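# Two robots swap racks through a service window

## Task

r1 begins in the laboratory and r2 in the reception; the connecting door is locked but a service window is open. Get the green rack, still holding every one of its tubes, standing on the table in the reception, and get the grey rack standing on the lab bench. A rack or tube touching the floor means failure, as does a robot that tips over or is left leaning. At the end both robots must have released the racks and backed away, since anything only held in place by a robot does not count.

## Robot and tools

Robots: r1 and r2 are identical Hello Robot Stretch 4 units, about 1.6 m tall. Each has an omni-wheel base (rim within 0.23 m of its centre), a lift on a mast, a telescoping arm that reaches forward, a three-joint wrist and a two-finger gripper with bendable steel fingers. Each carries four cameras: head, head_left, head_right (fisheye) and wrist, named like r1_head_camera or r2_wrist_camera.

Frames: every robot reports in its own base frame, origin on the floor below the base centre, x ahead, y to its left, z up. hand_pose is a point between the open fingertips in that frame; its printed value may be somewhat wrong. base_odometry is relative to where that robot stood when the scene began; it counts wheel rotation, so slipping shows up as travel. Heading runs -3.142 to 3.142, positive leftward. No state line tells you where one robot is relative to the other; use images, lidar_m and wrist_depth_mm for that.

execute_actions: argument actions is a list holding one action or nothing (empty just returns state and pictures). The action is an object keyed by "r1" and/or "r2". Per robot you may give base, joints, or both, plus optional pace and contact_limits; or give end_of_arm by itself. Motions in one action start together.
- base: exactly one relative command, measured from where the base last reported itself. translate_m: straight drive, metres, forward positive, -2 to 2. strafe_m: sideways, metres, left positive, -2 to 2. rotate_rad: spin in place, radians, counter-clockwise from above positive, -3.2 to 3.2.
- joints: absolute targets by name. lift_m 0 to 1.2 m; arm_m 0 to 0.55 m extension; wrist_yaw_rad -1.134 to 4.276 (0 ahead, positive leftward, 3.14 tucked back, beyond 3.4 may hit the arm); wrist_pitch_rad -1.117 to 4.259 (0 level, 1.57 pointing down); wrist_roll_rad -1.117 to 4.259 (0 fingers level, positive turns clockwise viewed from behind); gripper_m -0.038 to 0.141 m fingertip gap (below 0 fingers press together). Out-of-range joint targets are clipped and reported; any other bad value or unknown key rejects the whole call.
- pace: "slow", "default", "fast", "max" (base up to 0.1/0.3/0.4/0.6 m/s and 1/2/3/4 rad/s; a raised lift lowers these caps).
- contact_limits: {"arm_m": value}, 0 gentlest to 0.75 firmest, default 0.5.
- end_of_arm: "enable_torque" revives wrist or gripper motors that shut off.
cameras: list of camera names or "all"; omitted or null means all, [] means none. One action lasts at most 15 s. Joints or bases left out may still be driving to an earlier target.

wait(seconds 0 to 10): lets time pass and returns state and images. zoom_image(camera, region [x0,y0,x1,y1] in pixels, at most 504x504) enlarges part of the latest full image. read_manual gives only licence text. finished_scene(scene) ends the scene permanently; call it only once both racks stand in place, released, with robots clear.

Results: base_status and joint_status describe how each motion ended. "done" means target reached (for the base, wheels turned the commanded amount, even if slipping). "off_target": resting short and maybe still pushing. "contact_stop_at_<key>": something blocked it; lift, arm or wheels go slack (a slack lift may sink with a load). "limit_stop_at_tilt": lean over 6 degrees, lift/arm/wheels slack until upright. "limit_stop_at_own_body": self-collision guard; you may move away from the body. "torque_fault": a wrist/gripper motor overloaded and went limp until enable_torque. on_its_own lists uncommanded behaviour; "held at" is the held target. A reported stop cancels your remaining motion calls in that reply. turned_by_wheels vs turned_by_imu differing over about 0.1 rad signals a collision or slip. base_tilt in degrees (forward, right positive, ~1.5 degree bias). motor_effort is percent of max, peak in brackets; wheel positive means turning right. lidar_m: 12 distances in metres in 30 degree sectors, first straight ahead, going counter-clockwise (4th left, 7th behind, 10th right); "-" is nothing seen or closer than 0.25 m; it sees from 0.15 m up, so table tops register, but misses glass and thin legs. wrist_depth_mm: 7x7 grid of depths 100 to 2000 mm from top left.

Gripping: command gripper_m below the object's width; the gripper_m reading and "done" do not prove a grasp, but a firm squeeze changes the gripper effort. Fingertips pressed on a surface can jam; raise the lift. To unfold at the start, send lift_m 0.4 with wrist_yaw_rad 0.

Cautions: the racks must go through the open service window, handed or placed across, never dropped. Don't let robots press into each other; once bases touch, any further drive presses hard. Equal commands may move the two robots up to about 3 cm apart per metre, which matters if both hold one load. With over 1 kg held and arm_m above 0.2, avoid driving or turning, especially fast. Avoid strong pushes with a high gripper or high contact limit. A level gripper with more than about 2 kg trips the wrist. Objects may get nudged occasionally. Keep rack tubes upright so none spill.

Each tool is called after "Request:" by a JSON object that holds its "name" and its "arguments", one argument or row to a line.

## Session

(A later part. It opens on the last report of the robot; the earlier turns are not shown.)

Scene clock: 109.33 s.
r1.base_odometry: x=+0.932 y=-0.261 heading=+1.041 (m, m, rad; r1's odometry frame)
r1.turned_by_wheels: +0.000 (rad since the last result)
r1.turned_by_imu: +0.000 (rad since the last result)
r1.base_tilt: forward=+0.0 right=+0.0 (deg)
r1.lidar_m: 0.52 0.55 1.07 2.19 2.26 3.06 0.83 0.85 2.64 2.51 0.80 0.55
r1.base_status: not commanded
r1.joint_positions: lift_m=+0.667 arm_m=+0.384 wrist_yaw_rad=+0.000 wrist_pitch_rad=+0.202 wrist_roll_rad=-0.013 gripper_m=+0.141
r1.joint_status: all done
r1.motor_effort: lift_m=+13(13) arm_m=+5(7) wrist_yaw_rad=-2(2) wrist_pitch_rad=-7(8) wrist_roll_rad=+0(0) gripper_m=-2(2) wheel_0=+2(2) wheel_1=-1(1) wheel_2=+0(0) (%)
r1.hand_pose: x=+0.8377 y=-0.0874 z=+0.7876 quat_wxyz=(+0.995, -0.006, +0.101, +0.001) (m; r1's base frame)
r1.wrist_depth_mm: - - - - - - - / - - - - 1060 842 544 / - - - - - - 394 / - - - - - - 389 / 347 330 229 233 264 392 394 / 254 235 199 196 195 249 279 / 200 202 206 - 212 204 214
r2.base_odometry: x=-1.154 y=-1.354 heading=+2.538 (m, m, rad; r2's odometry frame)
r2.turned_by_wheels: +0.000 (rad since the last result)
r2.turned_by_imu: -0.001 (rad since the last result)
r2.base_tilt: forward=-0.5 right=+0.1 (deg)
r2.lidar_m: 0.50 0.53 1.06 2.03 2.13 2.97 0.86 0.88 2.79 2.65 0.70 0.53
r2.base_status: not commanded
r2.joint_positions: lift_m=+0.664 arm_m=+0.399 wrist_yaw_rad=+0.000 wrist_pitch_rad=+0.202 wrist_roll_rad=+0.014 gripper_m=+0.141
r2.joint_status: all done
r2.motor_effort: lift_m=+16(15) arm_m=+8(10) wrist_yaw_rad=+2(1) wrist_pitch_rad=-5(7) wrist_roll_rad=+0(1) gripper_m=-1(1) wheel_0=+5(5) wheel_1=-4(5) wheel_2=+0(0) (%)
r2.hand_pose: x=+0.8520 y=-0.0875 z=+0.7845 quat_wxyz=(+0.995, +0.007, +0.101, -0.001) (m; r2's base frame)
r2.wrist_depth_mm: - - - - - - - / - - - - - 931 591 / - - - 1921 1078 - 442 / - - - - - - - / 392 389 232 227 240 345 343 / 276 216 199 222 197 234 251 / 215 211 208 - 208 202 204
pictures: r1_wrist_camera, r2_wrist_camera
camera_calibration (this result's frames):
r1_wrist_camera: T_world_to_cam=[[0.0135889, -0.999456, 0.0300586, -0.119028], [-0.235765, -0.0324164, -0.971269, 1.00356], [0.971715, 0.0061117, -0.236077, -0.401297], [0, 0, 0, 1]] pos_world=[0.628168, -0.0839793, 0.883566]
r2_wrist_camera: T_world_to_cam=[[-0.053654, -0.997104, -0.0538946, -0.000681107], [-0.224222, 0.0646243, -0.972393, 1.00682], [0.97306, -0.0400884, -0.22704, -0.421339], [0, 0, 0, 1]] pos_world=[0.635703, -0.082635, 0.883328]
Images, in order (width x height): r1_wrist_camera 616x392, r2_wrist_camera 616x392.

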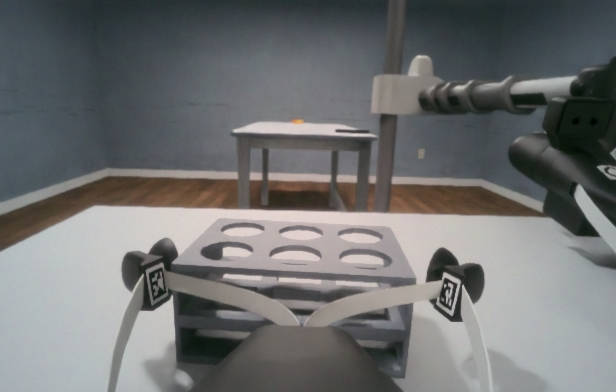

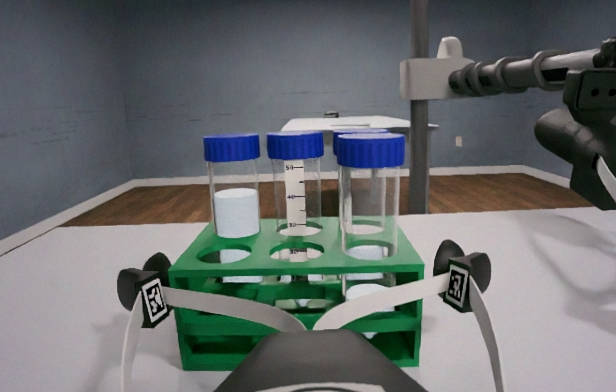

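Request:
{"name": "execute_actions", "arguments": {
  "actions": [
    {"r1":{"joints":{"arm_m":0.40},"pace":"slow"},"r2":{"joints":{"arm_m":0.412},"pace":"slow"}}
  ],
  "cameras": []
}}

Request:
{"name": "execute_actions", "arguments": {
  "actions": [
    {"r1":{"joints":{"gripper_m":0.075},"pace":"slow"},"r2":{"joints":{"gripper_m":0.066},"pace":"slow"}}
  ],
  "cameras": []
}}

Request:
{"name": "execute_actions", "arguments": {
  "actions": [
    {"r1":{"joints":{"lift_m":0.72},"pace":"slow"},"r2":{"joints":{"lift_m":0.72},"pace":"slow"}}
  ],
  "cameras": []
}}

Request:
{"name": "execute_actions", "arguments": {
  "actions": [
    {"r1":{"joints":{"arm_m":0.05,"lift_m":0.8}},"r2":{"joints":{"arm_m":0.05,"lift_m":0.8}}}
  ],
  "cameras": ["r1_wrist_camera","r2_wrist_camera"]
}}

Scene clock: 112.93 s.
r1.base_odometry: x=+0.932 y=-0.261 heading=+1.041 (m, m, rad; r1's odometry frame)
r1.turned_by_wheels: +0.000 (rad since the last result)
r1.turned_by_imu: +0.000 (rad since the last result)
r1.base_tilt: forward=-0.1 right=+0.0 (deg)
r1.lidar_m: 0.53 0.55 1.08 2.19 2.28 3.05 0.82 0.84 2.62 2.53 0.81 0.57
r1.base_status: not commanded
r1.joint_positions: lift_m=+0.667 arm_m=+0.399 wrist_yaw_rad=+0.000 wrist_pitch_rad=+0.202 wrist_roll_rad=-0.013 gripper_m=+0.141
r1.joint_status: all done
r1.motor_effort: lift_m=+13(13) arm_m=+4(0) wrist_yaw_rad=-2(2) wrist_pitch_rad=-8(7) wrist_roll_rad=+1(0) gripper_m=-4(4) wheel_0=+2(2) wheel_1=-1(1) wheel_2=+0(0) (%)
r1.hand_pose: x=+0.8527 y=-0.0874 z=+0.7876 quat_wxyz=(+0.995, -0.006, +0.101, +0.001) (m; r1's base frame)
r1.wrist_depth_mm: - - - - - - - / - - - - 1042 820 554 / - - - - - - 392 / - - - - - - 389 / 347 332 229 234 263 392 397 / 255 235 200 196 194 247 281 / 200 202 206 - 212 204 215
r2.base_odometry: x=-1.154 y=-1.354 heading=+2.538 (m, m, rad; r2's odometry frame)
r2.turned_by_wheels: +0.000 (rad since the last result)
r2.turned_by_imu: -0.001 (rad since the last result)
r2.base_tilt: forward=-0.5 right=+0.0 (deg)
r2.lidar_m: 0.50 0.53 1.07 2.03 2.13 2.97 0.86 0.90 2.78 2.66 0.72 0.52
r2.base_status: not commanded
r2.joint_positions: lift_m=+0.664 arm_m=+0.411 wrist_yaw_rad=+0.000 wrist_pitch_rad=+0.202 wrist_roll_rad=+0.014 gripper_m=+0.141
r2.joint_status: all done
r2.motor_effort: lift_m=+15(16) arm_m=+8(9) wrist_yaw_rad=+2(1) wrist_pitch_rad=-7(5) wrist_roll_rad=+0(0) gripper_m=-3(3) wheel_0=+5(5) wheel_1=-5(4) wheel_2=+0(0) (%)
r2.hand_pose: x=+0.8640 y=-0.0875 z=+0.7845 quat_wxyz=(+0.995, +0.007, +0.101, -0.001) (m; r2's base frame)
r2.wrist_depth_mm: - - - - - - - / - - - - - 931 615 / - - - 1921 1078 - - / - - - - - - - / 394 389 231 226 240 347 345 / 276 216 199 218 197 234 252 / 216 211 208 - 208 202 204
pictures: none
No camera images: the call's "cameras" was empty. Leave "cameras" out to get every camera's image.

Scene clock: 116.60 s.
r1.base_odometry: x=+0.932 y=-0.261 heading=+1.041 (m, m, rad; r1's odometry frame)
r1.turned_by_wheels: +0.000 (rad since the last result)
r1.turned_by_imu: +0.000 (rad since the last result)
r1.base_tilt: forward=+0.0 right=+0.0 (deg)
r1.lidar_m: 0.53 0.56 1.05 2.19 2.27 3.05 0.82 0.85 2.63 2.52 0.82 0.58
r1.base_status: not commanded
r1.joint_positions: lift_m=+0.667 arm_m=+0.399 wrist_yaw_rad=+0.000 wrist_pitch_rad=+0.204 wrist_roll_rad=-0.013 gripper_m=+0.076
r1.joint_status: all done
r1.motor_effort: lift_m=+13(13) arm_m=+4(5) wrist_yaw_rad=-2(2) wrist_pitch_rad=-11(10) wrist_roll_rad=+0(0) gripper_m=-34(28) wheel_0=+2(2) wheel_1=-1(1) wheel_2=+0(0) (%)
r1.hand_pose: x=+0.8527 y=-0.0874 z=+0.7873 quat_wxyz=(+0.995, -0.006, +0.102, +0.001) (m; r1's base frame)
r1.wrist_depth_mm: - - - - - - - / - - - - 1042 820 559 / - - - - - - 392 / - - - - - - 389 / 345 351 220 223 245 387 392 / 254 179 190 220 186 182 277 / 198 202 193 - 193 211 213
r2.base_odometry: x=-1.154 y=-1.354 heading=+2.538 (m, m, rad; r2's odometry frame)
r2.turned_by_wheels: +0.000 (rad since the last result)
r2.turned_by_imu: -0.001 (rad since the last result)
r2.base_tilt: forward=-0.4 right=+0.1 (deg)
r2.lidar_m: 0.49 0.52 1.08 2.03 2.14 2.97 0.86 0.90 2.79 2.66 0.69 0.52
r2.base_status: not commanded
r2.joint_positions: lift_m=+0.664 arm_m=+0.411 wrist_yaw_rad=+0.000 wrist_pitch_rad=+0.205 wrist_roll_rad=+0.014 gripper_m=+0.066
r2.joint_status: all done
r2.motor_effort: lift_m=+16(16) arm_m=+8(9) wrist_yaw_rad=+0(1) wrist_pitch_rad=-12(14) wrist_roll_rad=-1(0) gripper_m=-20(21) wheel_0=+5(5) wheel_1=-5(5) wheel_2=+0(0) (%)
r2.hand_pose: x=+0.8640 y=-0.0873 z=+0.7837 quat_wxyz=(+0.995, +0.007, +0.102, -0.001) (m; r2's base frame)
r2.wrist_depth_mm: - - - - - - - / - - - - - 991 634 / - - - 237 1060 - - / - - - - - - - / 384 379 223 216 211 347 336 / 271 176 219 220 189 183 246 / 208 208 185 - 190 202 -
pictures: none
No camera images: the call's "cameras" was empty. Leave "cameras" out to get every camera's image.

Scene clock: 117.93 s.
r1.base_odometry: x=+0.932 y=-0.261 heading=+1.041 (m, m, rad; r1's odometry frame)
r1.turned_by_wheels: +0.000 (rad since the last result)
r1.turned_by_imu: +0.000 (rad since the last result)
r1.base_tilt: forward=-0.1 right=+0.0 (deg)
r1.lidar_m: 0.53 0.55 1.05 2.19 2.28 3.06 0.82 0.85 2.62 2.51 0.80 0.56
r1.base_status: not commanded
r1.joint_positions: lift_m=+0.720 arm_m=+0.399 wrist_yaw_rad=+0.000 wrist_pitch_rad=+0.204 wrist_roll_rad=-0.013 gripper_m=+0.076
r1.joint_status: all done
r1.motor_effort: lift_m=+22(22) arm_m=+4(4) wrist_yaw_rad=-3(2) wrist_pitch_rad=-13(13) wrist_roll_rad=+0(0) gripper_m=-30(31) wheel_0=+2(2) wheel_1=-1(1) wheel_2=+0(0) (%)
r1.hand_pose: x=+0.8526 y=-0.0874 z=+0.8395 quat_wxyz=(+0.995, -0.006, +0.102, +0.001) (m; r1's base frame)
r1.wrist_depth_mm: - - - - - - - / - - - - 991 820 574 / - - - - - - 399 / - - - - - - 402 / - 484 220 224 244 - - / 345 179 190 221 186 182 379 / 272 277 193 - 199 290 291
r2.base_odometry: x=-1.154 y=-1.354 heading=+2.538 (m, m, rad; r2's odometry frame)
r2.turned_by_wheels: +0.000 (rad since the last result)
r2.turned_by_imu: +0.000 (rad since the last result)
r2.base_tilt: forward=-0.4 right=+0.1 (deg)
r2.lidar_m: 0.50 0.53 1.06 2.02 2.12 2.96 0.86 0.90 2.77 2.67 0.71 0.52
r2.base_status: not commanded
r2.joint_positions: lift_m=+0.720 arm_m=+0.411 wrist_yaw_rad=+0.000 wrist_pitch_rad=+0.205 wrist_roll_rad=+0.014 gripper_m=+0.066
r2.joint_status: all done
r2.motor_effort: lift_m=+23(26) arm_m=+8(8) wrist_yaw_rad=+3(0) wrist_pitch_rad=-13(15) wrist_roll_rad=-1(1) gripper_m=-20(21) wheel_0=+5(5) wheel_1=-5(5) wheel_2=+0(0) (%)
r2.hand_pose: x=+0.8640 y=-0.0874 z=+0.8391 quat_wxyz=(+0.995, +0.007, +0.102, -0.001) (m; r2's base frame)
r2.wrist_depth_mm: - - - - - - - / - - - - - 976 609 / - - - 237 1060 - - / - - - - - - - / - - 223 216 210 - 477 / 382 177 219 220 190 183 345 / 293 294 185 - 190 285 272
pictures: none
No camera images: the call's "cameras" was empty. Leave "cameras" out to get every camera's image.

Scene clock: 120.13 s.
r1.base_odometry: x=+0.932 y=-0.261 heading=+1.041 (m, m, rad; r1's odometry frame)
r1.turned_by_wheels: +0.000 (rad since the last result)
r1.turned_by_imu: +0.000 (rad since the last result)
r1.base_tilt: forward=-0.2 right=-0.1 (deg)
r1.lidar_m: 0.46 0.56 1.04 2.19 2.25 3.04 0.84 0.85 2.62 2.52 0.80 0.57
r1.base_status: not commanded
r1.joint_positions: lift_m=+0.800 arm_m=+0.051 wrist_yaw_rad=+0.000 wrist_pitch_rad=+0.204 wrist_roll_rad=-0.013 gripper_m=+0.076
r1.joint_status: all done
r1.motor_effort: lift_m=+22(23) arm_m=-5(6) wrist_yaw_rad=-1(2) wrist_pitch_rad=-13(13) wrist_roll_rad=+0(0) gripper_m=-31(26) wheel_0=+2(2) wheel_1=-1(1) wheel_2=+0(0) (%)
r1.hand_pose: x=+0.5042 y=-0.0874 z=+0.9194 quat_wxyz=(+0.995, -0.006, +0.102, +0.001) (m; r1's base frame)
r1.wrist_depth_mm: 436 - - - - - - / 449 - - - 1336 - - / 462 603 - - 1098 - - / 488 615 - - - - - / 496 530 220 224 245 750 778 / 517 178 191 220 187 182 539 / 404 394 193 - 200 410 415
r2.base_odometry: x=-1.154 y=-1.354 heading=+2.538 (m, m, rad; r2's odometry frame)
r2.turned_by_wheels: +0.000 (rad since the last result)
r2.turned_by_imu: -0.001 (rad since the last result)
r2.base_tilt: forward=-0.4 right=+0.1 (deg)
r2.lidar_m: 0.48 0.53 1.04 2.03 2.12 2.96 0.86 0.90 2.76 2.64 0.70 0.51
r2.base_status: not commanded
r2.joint_positions: lift_m=+0.800 arm_m=+0.051 wrist_yaw_rad=+0.000 wrist_pitch_rad=+0.206 wrist_roll_rad=+0.014 gripper_m=+0.066
r2.joint_status: all done
r2.motor_effort: lift_m=+22(24) arm_m=-8(7) wrist_yaw_rad=+2(0) wrist_pitch_rad=-17(14) wrist_roll_rad=-1(1) gripper_m=-20(18) wheel_0=+5(5) wheel_1=-5(5) wheel_2=+0(0) (%)
r2.hand_pose: x=+0.5047 y=-0.0875 z=+0.9190 quat_wxyz=(+0.995, +0.007, +0.103, -0.001) (m; r2's base frame)
r2.wrist_depth_mm: 496 - - - - - - / 496 - - - 1366 - - / 496 - - - 831 - - / 496 - - - - - - / 488 707 222 216 210 691 668 / 500 177 218 219 189 183 496 / 415 418 185 - 189 404 389
pictures: r1_wrist_camera, r2_wrist_camera
camera_calibration (this result's frames):
r1_wrist_camera: T_world_to_cam=[[0.0134412, -0.999458, 0.0300341, -0.118417], [-0.237545, -0.0323686, -0.970837, 1.0534], [0.971284, 0.00591475, -0.237851, -0.0442958], [0, 0, 0, 1]] pos_world=[0.294845, -0.0839941, 1.0157]
r2_wrist_camera: T_world_to_cam=[[-0.0536668, -0.997113, -0.0537107, -0.0121822], [-0.227572, 0.0645858, -0.971617, 1.06069], [0.972281, -0.0399205, -0.230381, -0.0493801], [0, 0, 0, 1]] pos_world=[0.28874, -0.0826236, 1.01855]
Images, in order (width x height): r1_wrist_camera 616x392, r2_wrist_camera 616x392.

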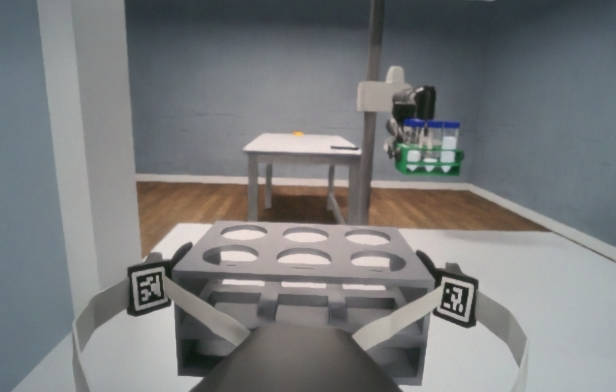

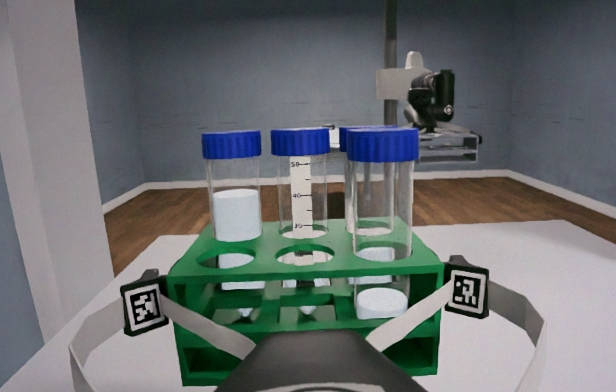

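Request:
{"name": "execute_actions", "arguments": {
  "actions": [
    {"r1":{"base":{"translate_m":-0.15}},"r2":{"base":{"translate_m":-0.15}}}
  ],
  "cameras": []
}}

Request:
{"name": "execute_actions", "arguments": {
  "actions": [
    {"r1":{"base":{"rotate_rad":3.15},"joints":{"lift_m":0.85},"pace":"slow"},"r2":{"base":{"rotate_rad":3.15},"joints":{"lift_m":0.85},"pace":"slow"}}
  ],
  "cameras": []
}}

Request:
{"name": "execute_actions", "arguments": {
  "actions": [
    {"r1":{"base":{"strafe_m":0.25}},"r2":{"base":{"strafe_m":0.48}}}
  ],
  "cameras": ["r1_head_camera","r2_head_camera"]
}}

Scene clock: 127.50 s.
r1.base_odometry: x=+0.856 y=-0.390 heading=+1.041 (m, m, rad; r1's odometry frame)
r1.turned_by_wheels: +0.000 (rad since the last result)
r1.turned_by_imu: +0.000 (rad since the last result)
r1.base_tilt: forward=+0.0 right=+0.0 (deg)
r1.lidar_m: 0.48 0.91 1.26 2.19 2.24 3.03 0.67 0.69 2.62 2.52 1.37 0.74
r1.base_status: done
r1.joint_positions: lift_m=+0.800 arm_m=+0.051 wrist_yaw_rad=+0.000 wrist_pitch_rad=+0.204 wrist_roll_rad=-0.013 gripper_m=+0.076
r1.joint_status: not commanded
r1.motor_effort: lift_m=+22(22) arm_m=-4(5) wrist_yaw_rad=-2(1) wrist_pitch_rad=-13(12) wrist_roll_rad=+0(0) gripper_m=-31(32) wheel_0=-2(8) wheel_1=-1(7) wheel_2=+0(10) (%)
r1.hand_pose: x=+0.5042 y=-0.0875 z=+0.9194 quat_wxyz=(+0.995, -0.006, +0.102, +0.001) (m; r1's base frame)
r1.wrist_depth_mm: 580 585 - - - - - / 597 603 - - - - - / 615 621 - - - - - / 627 640 - - - - - / 668 647 220 224 245 741 759 / 683 179 190 221 186 182 539 / 715 723 194 - 199 750 750
r2.base_odometry: x=-1.030 y=-1.439 heading=+2.537 (m, m, rad; r2's odometry frame)
r2.turned_by_wheels: -0.001 (rad since the last result)
r2.turned_by_imu: -0.002 (rad since the last result)
r2.base_tilt: forward=-0.5 right=+0.1 (deg)
r2.lidar_m: 0.47 0.68 1.29 2.02 2.12 2.96 0.72 0.74 2.76 2.67 0.93 0.50
r2.base_status: done
r2.joint_positions: lift_m=+0.800 arm_m=+0.051 wrist_yaw_rad=+0.000 wrist_pitch_rad=+0.206 wrist_roll_rad=+0.014 gripper_m=+0.066
r2.joint_status: not commanded
r2.motor_effort: lift_m=+23(23) arm_m=-7(8) wrist_yaw_rad=+0(2) wrist_pitch_rad=-15(14) wrist_roll_rad=+0(0) gripper_m=-21(20) wheel_0=-5(14) wheel_1=-6(11) wheel_2=+2(12) (%)
r2.hand_pose: x=+0.5047 y=-0.0874 z=+0.9190 quat_wxyz=(+0.995, +0.007, +0.103, -0.001) (m; r2's base frame)
r2.wrist_depth_mm: 559 - - - - - - / 574 - - - - - - / 597 - - 237 210 - - / 621 732 - - - - - / 647 668 221 216 211 699 676 / 668 176 218 220 189 183 492 / 439 439 185 - 190 436 436
pictures: none
No camera images: the call's "cameras" was empty. Leave "cameras" out to get every camera's image.

Scene clock: 131.93 s.
r1.base_odometry: x=+0.856 y=-0.390 heading=-2.093 (m, m, rad; r1's odometry frame)
r1.turned_by_wheels: +3.149 (rad since the last result)
r1.turned_by_imu: +3.120 (rad since the last result)
r1.base_tilt: forward=+0.0 right=+0.0 (deg)
r1.lidar_m: 0.45 0.70 2.60 2.48 0.97 0.71 0.69 0.95 1.31 2.19 2.29 0.73
r1.base_status: done
r1.joint_positions: lift_m=+0.850 arm_m=+0.051 wrist_yaw_rad=+0.000 wrist_pitch_rad=+0.204 wrist_roll_rad=-0.013 gripper_m=+0.076
r1.joint_status: all done
r1.motor_effort: lift_m=+22(23) arm_m=-4(4) wrist_yaw_rad=-3(2) wrist_pitch_rad=-12(13) wrist_roll_rad=+0(0) gripper_m=-31(28) wheel_0=-2(7) wheel_1=-3(7) wheel_2=-2(6) (%)
r1.hand_pose: x=+0.5042 y=-0.0874 z=+0.9694 quat_wxyz=(+0.995, -0.006, +0.102, +0.001) (m; r1's base frame)
r1.wrist_depth_mm: - - - - - - - / - - - - - - - / - - - - - - - / - 1229 1255 1308 - - - / 750 768 220 224 245 - - / 544 179 191 221 186 181 - / 466 477 194 - 200 1576 1618
r2.base_odometry: x=-1.030 y=-1.439 heading=-0.597 (m, m, rad; r2's odometry frame)
r2.turned_by_wheels: +3.149 (rad since the last result)
r2.turned_by_imu: +3.118 (rad since the last result)
r2.base_tilt: forward=-0.5 right=+0.1 (deg)
r2.lidar_m: 0.47 0.75 2.74 2.66 0.93 0.67 0.64 0.70 1.31 2.04 2.14 3.00
r2.base_status: done
r2.joint_positions: lift_m=+0.850 arm_m=+0.051 wrist_yaw_rad=+0.000 wrist_pitch_rad=+0.206 wrist_roll_rad=+0.014 gripper_m=+0.066
r2.joint_status: all done
r2.motor_effort: lift_m=+23(25) arm_m=-7(7) wrist_yaw_rad=+0(1) wrist_pitch_rad=-14(15) wrist_roll_rad=+0(1) gripper_m=-20(20) wheel_0=-6(13) wheel_1=-7(9) wheel_2=-4(7) (%)
r2.hand_pose: x=+0.5047 y=-0.0874 z=+0.9690 quat_wxyz=(+0.995, +0.007, +0.103, -0.001) (m; r2's base frame)
r2.wrist_depth_mm: - - - - - - - / - - - - - - - / - - - 237 - - - / - 1397 1205 1182 - - - / 866 842 222 216 211 - - / 603 177 211 219 189 183 1983 / 508 530 185 - 190 1618 1537
pictures: none
No camera images: the call's "cameras" was empty. Leave "cameras" out to get every camera's image.

Scene clock: 134.87 s.
r1.base_odometry: x=+1.073 y=-0.515 heading=-2.093 (m, m, rad; r1's odometry frame)
r1.turned_by_wheels: +0.000 (rad since the last result)
r1.turned_by_imu: +0.000 (rad since the last result)
r1.base_tilt: forward=-0.1 right=+0.1 (deg)
r1.lidar_m: 0.48 0.70 2.32 2.26 1.30 0.69 0.67 0.70 1.32 2.45 2.56 0.70
r1.base_status: done
r1.joint_positions: lift_m=+0.850 arm_m=+0.051 wrist_yaw_rad=+0.000 wrist_pitch_rad=+0.204 wrist_roll_rad=-0.013 gripper_m=+0.076
r1.joint_status: not commanded
r1.motor_effort: lift_m=+21(22) arm_m=-4(4) wrist_yaw_rad=-2(2) wrist_pitch_rad=-13(13) wrist_roll_rad=+0(0) gripper_m=-32(29) wheel_0=-2(10) wheel_1=+1(11) wheel_2=+1(0) (%)
r1.hand_pose: x=+0.5042 y=-0.0874 z=+0.9695 quat_wxyz=(+0.995, -0.006, +0.102, +0.001) (m; r1's base frame)
r1.wrist_depth_mm: - - - - - - - / - - - - - - - / - - - - - - - / - - 1255 1308 1366 - - / - 842 220 224 244 - - / 1808 178 191 221 187 181 - / 469 477 195 - 199 477 484
r2.base_odometry: x=-0.760 y=-1.042 heading=-0.597 (m, m, rad; r2's odometry frame)
r2.turned_by_wheels: +0.000 (rad since the last result)
r2.turned_by_imu: +0.002 (rad since the last result)
r2.base_tilt: forward=-0.5 right=+0.1 (deg)
r2.lidar_m: 0.47 3.03 2.23 2.17 1.18 0.66 0.63 0.66 0.95 2.52 2.67 0.76
r2.base_status: done
r2.joint_positions: lift_m=+0.850 arm_m=+0.051 wrist_yaw_rad=+0.000 wrist_pitch_rad=+0.206 wrist_roll_rad=+0.014 gripper_m=+0.066
r2.joint_status: not commanded
r2.motor_effort: lift_m=+21(22) arm_m=-8(8) wrist_yaw_rad=+0(3) wrist_pitch_rad=-16(15) wrist_roll_rad=-1(1) gripper_m=-22(20) wheel_0=-3(14) wheel_1=+2(12) wheel_2=+0(3) (%)
r2.hand_pose: x=+0.5047 y=-0.0874 z=+0.9691 quat_wxyz=(+0.995, +0.007, +0.103, -0.001) (m; r2's base frame)
r2.wrist_depth_mm: - - - - - - - / - - - - - - - / - - - 1863 1983 - - / - - 1537 1060 1281 - - / - - 222 216 211 715 - / - 177 218 220 190 183 549 / 1661 564 185 - 190 554 554
pictures: r1_head_camera, r2_head_camera
Images, in order (width x height): r1_head_camera 420x560, r2_head_camera 420x560.

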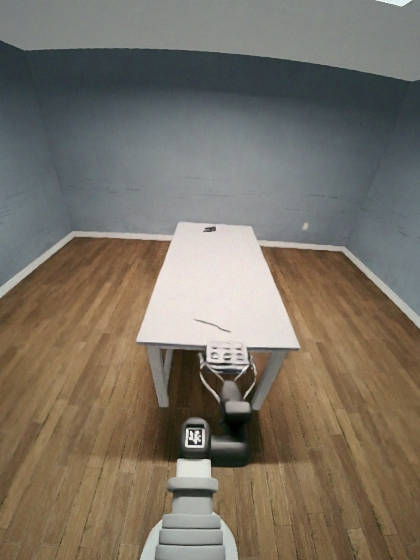

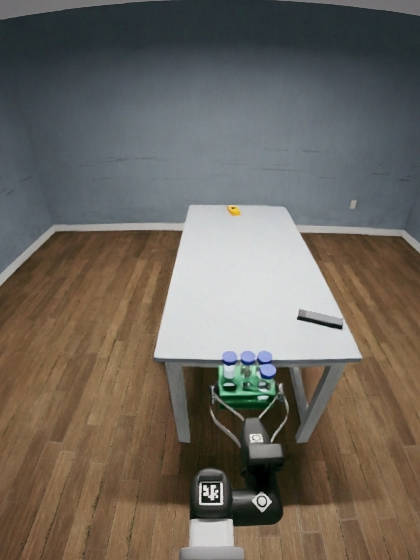

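Request:
{"name": "execute_actions", "arguments": {
  "actions": [
    {"r1":{"base":{"translate_m":0.2},"joints":{"arm_m":0.40,"lift_m":0.76},"pace":"slow"},"r2":{"base":{"translate_m":0.2},"joints":{"arm_m":0.40,"lift_m":0.76},"pace":"slow"}}
  ],
  "cameras": []
}}

Request:
{"name": "execute_actions", "arguments": {
  "actions": [
    {"r1":{"joints":{"lift_m":0.70},"pace":"slow"},"r2":{"joints":{"lift_m":0.70},"pace":"slow"}}
  ],
  "cameras": ["r1_head_camera","r2_head_camera"]
}}

Scene clock: 141.23 s.
r1.base_odometry: x=+0.973 y=-0.688 heading=-2.093 (m, m, rad; r1's odometry frame)
r1.turned_by_wheels: +0.000 (rad since the last result)
r1.turned_by_imu: -0.001 (rad since the last result)
r1.base_tilt: forward=-0.1 right=-0.1 (deg)
r1.lidar_m: 0.46 0.50 2.33 2.24 1.56 0.91 0.87 0.91 1.61 2.45 2.57 0.51
r1.base_status: done
r1.joint_positions: lift_m=+0.760 arm_m=+0.399 wrist_yaw_rad=+0.000 wrist_pitch_rad=+0.204 wrist_roll_rad=-0.013 gripper_m=+0.076
r1.joint_status: all done
r1.motor_effort: lift_m=+13(19) arm_m=+4(2) wrist_yaw_rad=-2(2) wrist_pitch_rad=-12(12) wrist_roll_rad=+0(0) gripper_m=-27(28) wheel_0=+5(5) wheel_1=+2(6) wheel_2=-2(7) (%)
r1.hand_pose: x=+0.8526 y=-0.0874 z=+0.8801 quat_wxyz=(+0.995, -0.006, +0.102, +0.001) (m; r1's base frame)
r1.wrist_depth_mm: - - - - - - - / - - - - - - - / - - - - - - - / - - 891 917 960 - - / - 530 220 224 246 585 - / 382 179 191 221 187 182 424 / 298 307 193 - 200 319 324
r2.base_odometry: x=-0.595 y=-1.154 heading=-0.597 (m, m, rad; r2's odometry frame)
r2.turned_by_wheels: +0.001 (rad since the last result)
r2.turned_by_imu: -0.002 (rad since the last result)
r2.base_tilt: forward=-0.5 right=+0.1 (deg)
r2.lidar_m: 0.54 0.55 2.21 2.16 1.45 1.08 0.82 0.87 1.58 2.52 0.75 0.56
r2.base_status: done
r2.joint_positions: lift_m=+0.760 arm_m=+0.399 wrist_yaw_rad=+0.000 wrist_pitch_rad=+0.206 wrist_roll_rad=+0.014 gripper_m=+0.066
r2.joint_status: all done
r2.motor_effort: lift_m=+17(16) arm_m=+8(9) wrist_yaw_rad=+3(1) wrist_pitch_rad=-16(17) wrist_roll_rad=+0(1) gripper_m=-21(22) wheel_0=+6(15) wheel_1=+7(9) wheel_2=-5(8) (%)
r2.hand_pose: x=+0.8519 y=-0.0874 z=+0.8795 quat_wxyz=(+0.995, +0.007, +0.103, -0.001) (m; r2's base frame)
r2.wrist_depth_mm: - - - - - - - / - - - - - - - / - - - 1255 1336 - - / - - 842 741 878 842 - / - - 221 216 211 539 530 / 1983 177 218 220 190 183 382 / 322 324 185 - 190 314 310
pictures: none
No camera images: the call's "cameras" was empty. Leave "cameras" out to get every camera's image.

Scene clock: 142.60 s.
r1.base_odometry: x=+0.973 y=-0.688 heading=-2.093 (m, m, rad; r1's odometry frame)
r1.turned_by_wheels: +0.000 (rad since the last result)
r1.turned_by_imu: +0.000 (rad since the last result)
r1.base_tilt: forward=+0.0 right=+0.0 (deg)
r1.lidar_m: 0.47 0.51 2.31 2.23 1.58 0.90 0.88 0.94 1.62 2.45 2.56 0.51
r1.base_status: not commanded
r1.joint_positions: lift_m=+0.700 arm_m=+0.399 wrist_yaw_rad=+0.000 wrist_pitch_rad=+0.204 wrist_roll_rad=-0.013 gripper_m=+0.076
r1.joint_status: all done
r1.motor_effort: lift_m=+14(14) arm_m=+4(4) wrist_yaw_rad=-2(2) wrist_pitch_rad=-12(13) wrist_roll_rad=+0(0) gripper_m=-32(32) wheel_0=+4(4) wheel_1=+2(2) wheel_2=-2(2) (%)
r1.hand_pose: x=+0.8526 y=-0.0874 z=+0.8201 quat_wxyz=(+0.995, -0.006, +0.102, +0.001) (m; r1's base frame)
r1.wrist_depth_mm: - - - - - - - / - - - - - - - / - - - - - - - / - 609 634 654 691 715 - / 375 384 220 224 246 421 433 / 277 178 191 220 187 182 300 / 216 220 193 - 200 230 231
r2.base_odometry: x=-0.595 y=-1.154 heading=-0.597 (m, m, rad; r2's odometry frame)
r2.turned_by_wheels: +0.000 (rad since the last result)
r2.turned_by_imu: +0.000 (rad since the last result)
r2.base_tilt: forward=-0.5 right=+0.2 (deg)
r2.lidar_m: 0.54 0.54 2.22 2.15 1.46 1.09 0.82 0.87 1.59 2.53 0.76 0.54
r2.base_status: not commanded
r2.joint_positions: lift_m=+0.700 arm_m=+0.399 wrist_yaw_rad=+0.000 wrist_pitch_rad=+0.206 wrist_roll_rad=+0.014 gripper_m=+0.066
r2.joint_status: all done
r2.motor_effort: lift_m=+16(18) arm_m=+8(8) wrist_yaw_rad=+1(0) wrist_pitch_rad=-15(14) wrist_roll_rad=+0(1) gripper_m=-20(21) wheel_0=+6(6) wheel_1=+6(7) wheel_2=-5(5) (%)
r2.hand_pose: x=+0.8519 y=-0.0874 z=+0.8195 quat_wxyz=(+0.995, +0.007, +0.103, -0.001) (m; r2's base frame)
r2.wrist_depth_mm: - - - - - - - / - - - - - - - / - - - 1008 946 - - / - - 603 530 634 603 585 / - 424 221 216 211 384 373 / 300 177 218 219 189 183 274 / 231 231 185 - 190 224 215
pictures: r1_head_camera, r2_head_camera
Images, in order (width x height): r1_head_camera 420x560, r2_head_camera 420x560.

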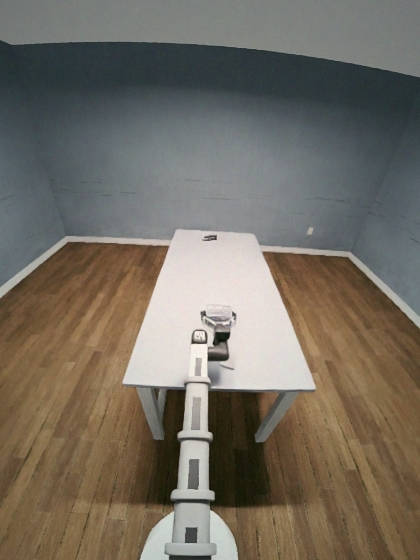

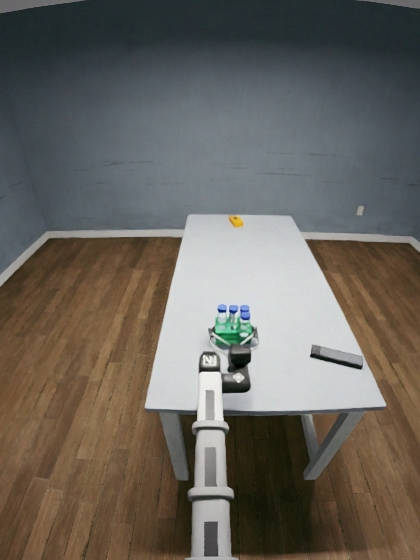

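Contact when lifted at ~198/208 (r1), 208 (r2).

Request:
{"name": "execute_actions", "arguments": {
  "actions": [
    {"r1":{"joints":{"lift_m":0.687},"pace":"slow"},"r2":{"joints":{"lift_m":0.685},"pace":"slow"}}
  ],
  "cameras": []
}}

Request:
{"name": "execute_actions", "arguments": {
  "actions": [
    {"r1":{"joints":{"gripper_m":0.141},"pace":"slow"},"r2":{"joints":{"gripper_m":0.141},"pace":"slow"}}
  ],
  "cameras": []
}}

Request:
{"name": "execute_actions", "arguments": {
  "actions": [
    {"r1":{"joints":{"arm_m":0.01,"lift_m":0.7}},"r2":{"joints":{"arm_m":0.01,"lift_m":0.7}}}
  ],
  "cameras": ["r1_head_camera","r2_head_camera"]
}}

Scene clock: 144.77 s.
r1.base_odometry: x=+0.973 y=-0.688 heading=-2.093 (m, m, rad; r1's odometry frame)
r1.turned_by_wheels: +0.000 (rad since the last result)
r1.turned_by_imu: +0.000 (rad since the last result)
r1.base_tilt: forward=+0.0 right=+0.0 (deg)
r1.lidar_m: 0.48 0.50 2.32 2.24 1.57 0.92 0.87 0.92 1.60 2.46 2.56 0.49
r1.base_status: not commanded
r1.joint_positions: lift_m=+0.687 arm_m=+0.399 wrist_yaw_rad=+0.000 wrist_pitch_rad=+0.204 wrist_roll_rad=-0.013 gripper_m=+0.076
r1.joint_status: all done
r1.motor_effort: lift_m=+13(13) arm_m=+5(4) wrist_yaw_rad=-2(2) wrist_pitch_rad=-13(11) wrist_roll_rad=+0(0) gripper_m=-27(34) wheel_0=+5(5) wheel_1=+2(2) wheel_2=-2(2) (%)
r1.hand_pose: x=+0.8526 y=-0.0874 z=+0.8071 quat_wxyz=(+0.995, -0.006, +0.102, +0.001) (m; r1's base frame)
r1.wrist_depth_mm: - - - - - - - / - - - - - - - / - - - - - - - / - 564 580 609 634 654 - / 345 349 220 224 244 384 392 / 251 179 190 221 186 181 277 / 198 201 193 - 192 211 213
r2.base_odometry: x=-0.595 y=-1.154 heading=-0.597 (m, m, rad; r2's odometry frame)
r2.turned_by_wheels: +0.000 (rad since the last result)
r2.turned_by_imu: -0.001 (rad since the last result)
r2.base_tilt: forward=-0.5 right=+0.1 (deg)
r2.lidar_m: 0.54 0.57 2.22 2.17 1.45 1.10 0.82 0.88 1.57 2.54 0.75 0.55
r2.base_status: not commanded
r2.joint_positions: lift_m=+0.685 arm_m=+0.399 wrist_yaw_rad=+0.000 wrist_pitch_rad=+0.206 wrist_roll_rad=+0.014 gripper_m=+0.066
r2.joint_status: all done
r2.motor_effort: lift_m=+16(20) arm_m=+8(8) wrist_yaw_rad=+1(2) wrist_pitch_rad=-15(15) wrist_roll_rad=+0(0) gripper_m=-21(19) wheel_0=+6(6) wheel_1=+6(6) wheel_2=-5(5) (%)
r2.hand_pose: x=+0.8519 y=-0.0874 z=+0.8045 quat_wxyz=(+0.995, +0.007, +0.103, -0.001) (m; r2's base frame)
r2.wrist_depth_mm: - - - - - - - / - - - - - - - / - - - 904 854 - - / - - 549 477 564 544 535 / 387 379 222 216 211 347 338 / 272 177 218 220 190 183 248 / 208 208 185 - 190 202 -
pictures: none
No camera images: the call's "cameras" was empty. Leave "cameras" out to get every camera's image.

Scene clock: 148.43 s.
r1.base_odometry: x=+0.973 y=-0.688 heading=-2.093 (m, m, rad; r1's odometry frame)
r1.turned_by_wheels: +0.000 (rad since the last result)
r1.turned_by_imu: +0.000 (rad since the last result)
r1.base_tilt: forward=+0.0 right=+0.0 (deg)
r1.lidar_m: 0.48 0.50 2.33 2.22 1.56 0.92 0.87 0.92 1.62 2.44 2.57 0.51
r1.base_status: not commanded
r1.joint_positions: lift_m=+0.687 arm_m=+0.399 wrist_yaw_rad=+0.000 wrist_pitch_rad=+0.202 wrist_roll_rad=-0.013 gripper_m=+0.141
r1.joint_status: all done
r1.motor_effort: lift_m=+13(13) arm_m=+4(5) wrist_yaw_rad=-2(2) wrist_pitch_rad=-9(12) wrist_roll_rad=+0(0) gripper_m=+1(29) wheel_0=+5(5) wheel_1=+2(2) wheel_2=-2(2) (%)
r1.hand_pose: x=+0.8527 y=-0.0874 z=+0.8076 quat_wxyz=(+0.995, -0.006, +0.101, +0.001) (m; r1's base frame)
r1.wrist_depth_mm: - - - - - - - / - - - - - - - / - - - - - - - / - 574 597 621 640 661 - / 347 330 262 233 238 387 399 / 255 235 202 201 202 248 279 / 200 202 208 - 212 204 214
r2.base_odometry: x=-0.595 y=-1.154 heading=-0.597 (m, m, rad; r2's odometry frame)
r2.turned_by_wheels: +0.000 (rad since the last result)
r2.turned_by_imu: -0.001 (rad since the last result)
r2.base_tilt: forward=-0.5 right=+0.1 (deg)
r2.lidar_m: 0.53 0.57 2.19 2.17 1.45 1.09 0.82 0.88 1.57 2.54 0.75 0.56
r2.base_status: not commanded
r2.joint_positions: lift_m=+0.685 arm_m=+0.399 wrist_yaw_rad=+0.000 wrist_pitch_rad=+0.203 wrist_roll_rad=+0.014 gripper_m=+0.141
r2.joint_status: all done
r2.motor_effort: lift_m=+17(17) arm_m=+8(8) wrist_yaw_rad=-1(1) wrist_pitch_rad=-10(16) wrist_roll_rad=-1(1) gripper_m=-2(22) wheel_0=+6(6) wheel_1=+7(6) wheel_2=-5(5) (%)
r2.hand_pose: x=+0.8521 y=-0.0874 z=+0.8053 quat_wxyz=(+0.995, +0.007, +0.101, -0.001) (m; r2's base frame)
r2.wrist_depth_mm: - - - - - - - / - - - - - - - / - - - 1160 891 - - / - - 564 276 580 559 549 / 427 389 235 241 241 327 343 / 276 246 202 222 204 234 253 / 216 212 213 - 208 202 204
pictures: none
No camera images: the call's "cameras" was empty. Leave "cameras" out to get every camera's image.

Scene clock: 150.70 s.
r1.base_odometry: x=+0.973 y=-0.688 heading=-2.093 (m, m, rad; r1's odometry frame)
r1.turned_by_wheels: +0.000 (rad since the last result)
r1.turned_by_imu: +0.000 (rad since the last result)
r1.base_tilt: forward=-0.1 right=+0.1 (deg)
r1.lidar_m: 0.48 0.50 2.30 2.23 1.55 0.92 0.87 0.92 1.60 2.44 2.54 0.52
r1.base_status: not commanded
r1.joint_positions: lift_m=+0.700 arm_m=+0.011 wrist_yaw_rad=+0.000 wrist_pitch_rad=+0.202 wrist_roll_rad=-0.013 gripper_m=+0.141
r1.joint_status: all done
r1.motor_effort: lift_m=+22(21) arm_m=-5(6) wrist_yaw_rad=-2(3) wrist_pitch_rad=-8(9) wrist_roll_rad=+0(0) gripper_m=+2(2) wheel_0=+5(5) wheel_1=+2(2) wheel_2=-2(2) (%)
r1.hand_pose: x=+0.4643 y=-0.0874 z=+0.8199 quat_wxyz=(+0.995, -0.006, +0.101, +0.001) (m; r1's base frame)
r1.wrist_depth_mm: - - - - - - - / - - - - - - - / - - - - - - - / - 634 654 585 715 831 - / 384 364 399 379 421 430 439 / 281 267 268 267 268 272 307 / 309 309 272 - 270 306 290
r2.base_odometry: x=-0.595 y=-1.154 heading=-0.597 (m, m, rad; r2's odometry frame)
r2.turned_by_wheels: +0.000 (rad since the last result)
r2.turned_by_imu: -0.001 (rad since the last result)
r2.base_tilt: forward=-0.5 right=+0.1 (deg)
r2.lidar_m: 0.53 0.57 2.21 2.17 1.44 1.08 0.83 0.89 1.58 2.54 0.75 0.55
r2.base_status: not commanded
r2.joint_positions: lift_m=+0.700 arm_m=+0.011 wrist_yaw_rad=+0.000 wrist_pitch_rad=+0.202 wrist_roll_rad=+0.014 gripper_m=+0.141
r2.joint_status: all done
r2.motor_effort: lift_m=+21(23) arm_m=-8(8) wrist_yaw_rad=+2(1) wrist_pitch_rad=-8(6) wrist_roll_rad=+0(2) gripper_m=-1(2) wheel_0=+6(6) wheel_1=+7(6) wheel_2=-5(5) (%)
r2.hand_pose: x=+0.4649 y=-0.0874 z=+0.8200 quat_wxyz=(+0.995, +0.007, +0.101, -0.001) (m; r2's base frame)
r2.wrist_depth_mm: - - - - - - - / - - - - - - - / - - - 1308 1661 - - / - - 691 627 654 634 525 / - 436 427 418 410 366 387 / 329 324 327 322 324 320 322 / 1336 370 370 - 368 1138 1308
pictures: r1_head_camera, r2_head_camera
Images, in order (width x height): r1_head_camera 420x560, r2_head_camera 420x560.

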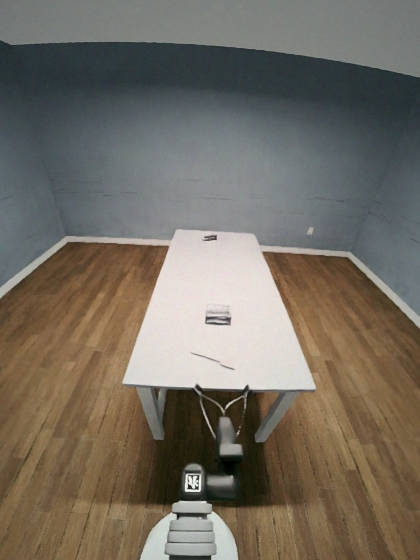

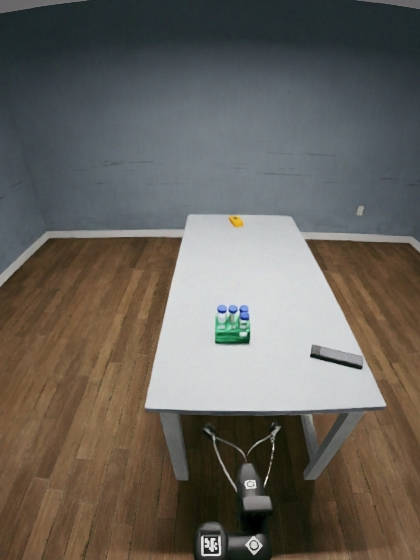

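Request:
{"name": "finished_scene", "arguments": {
  "scene": 2
}}

The scene is finished: the task was done.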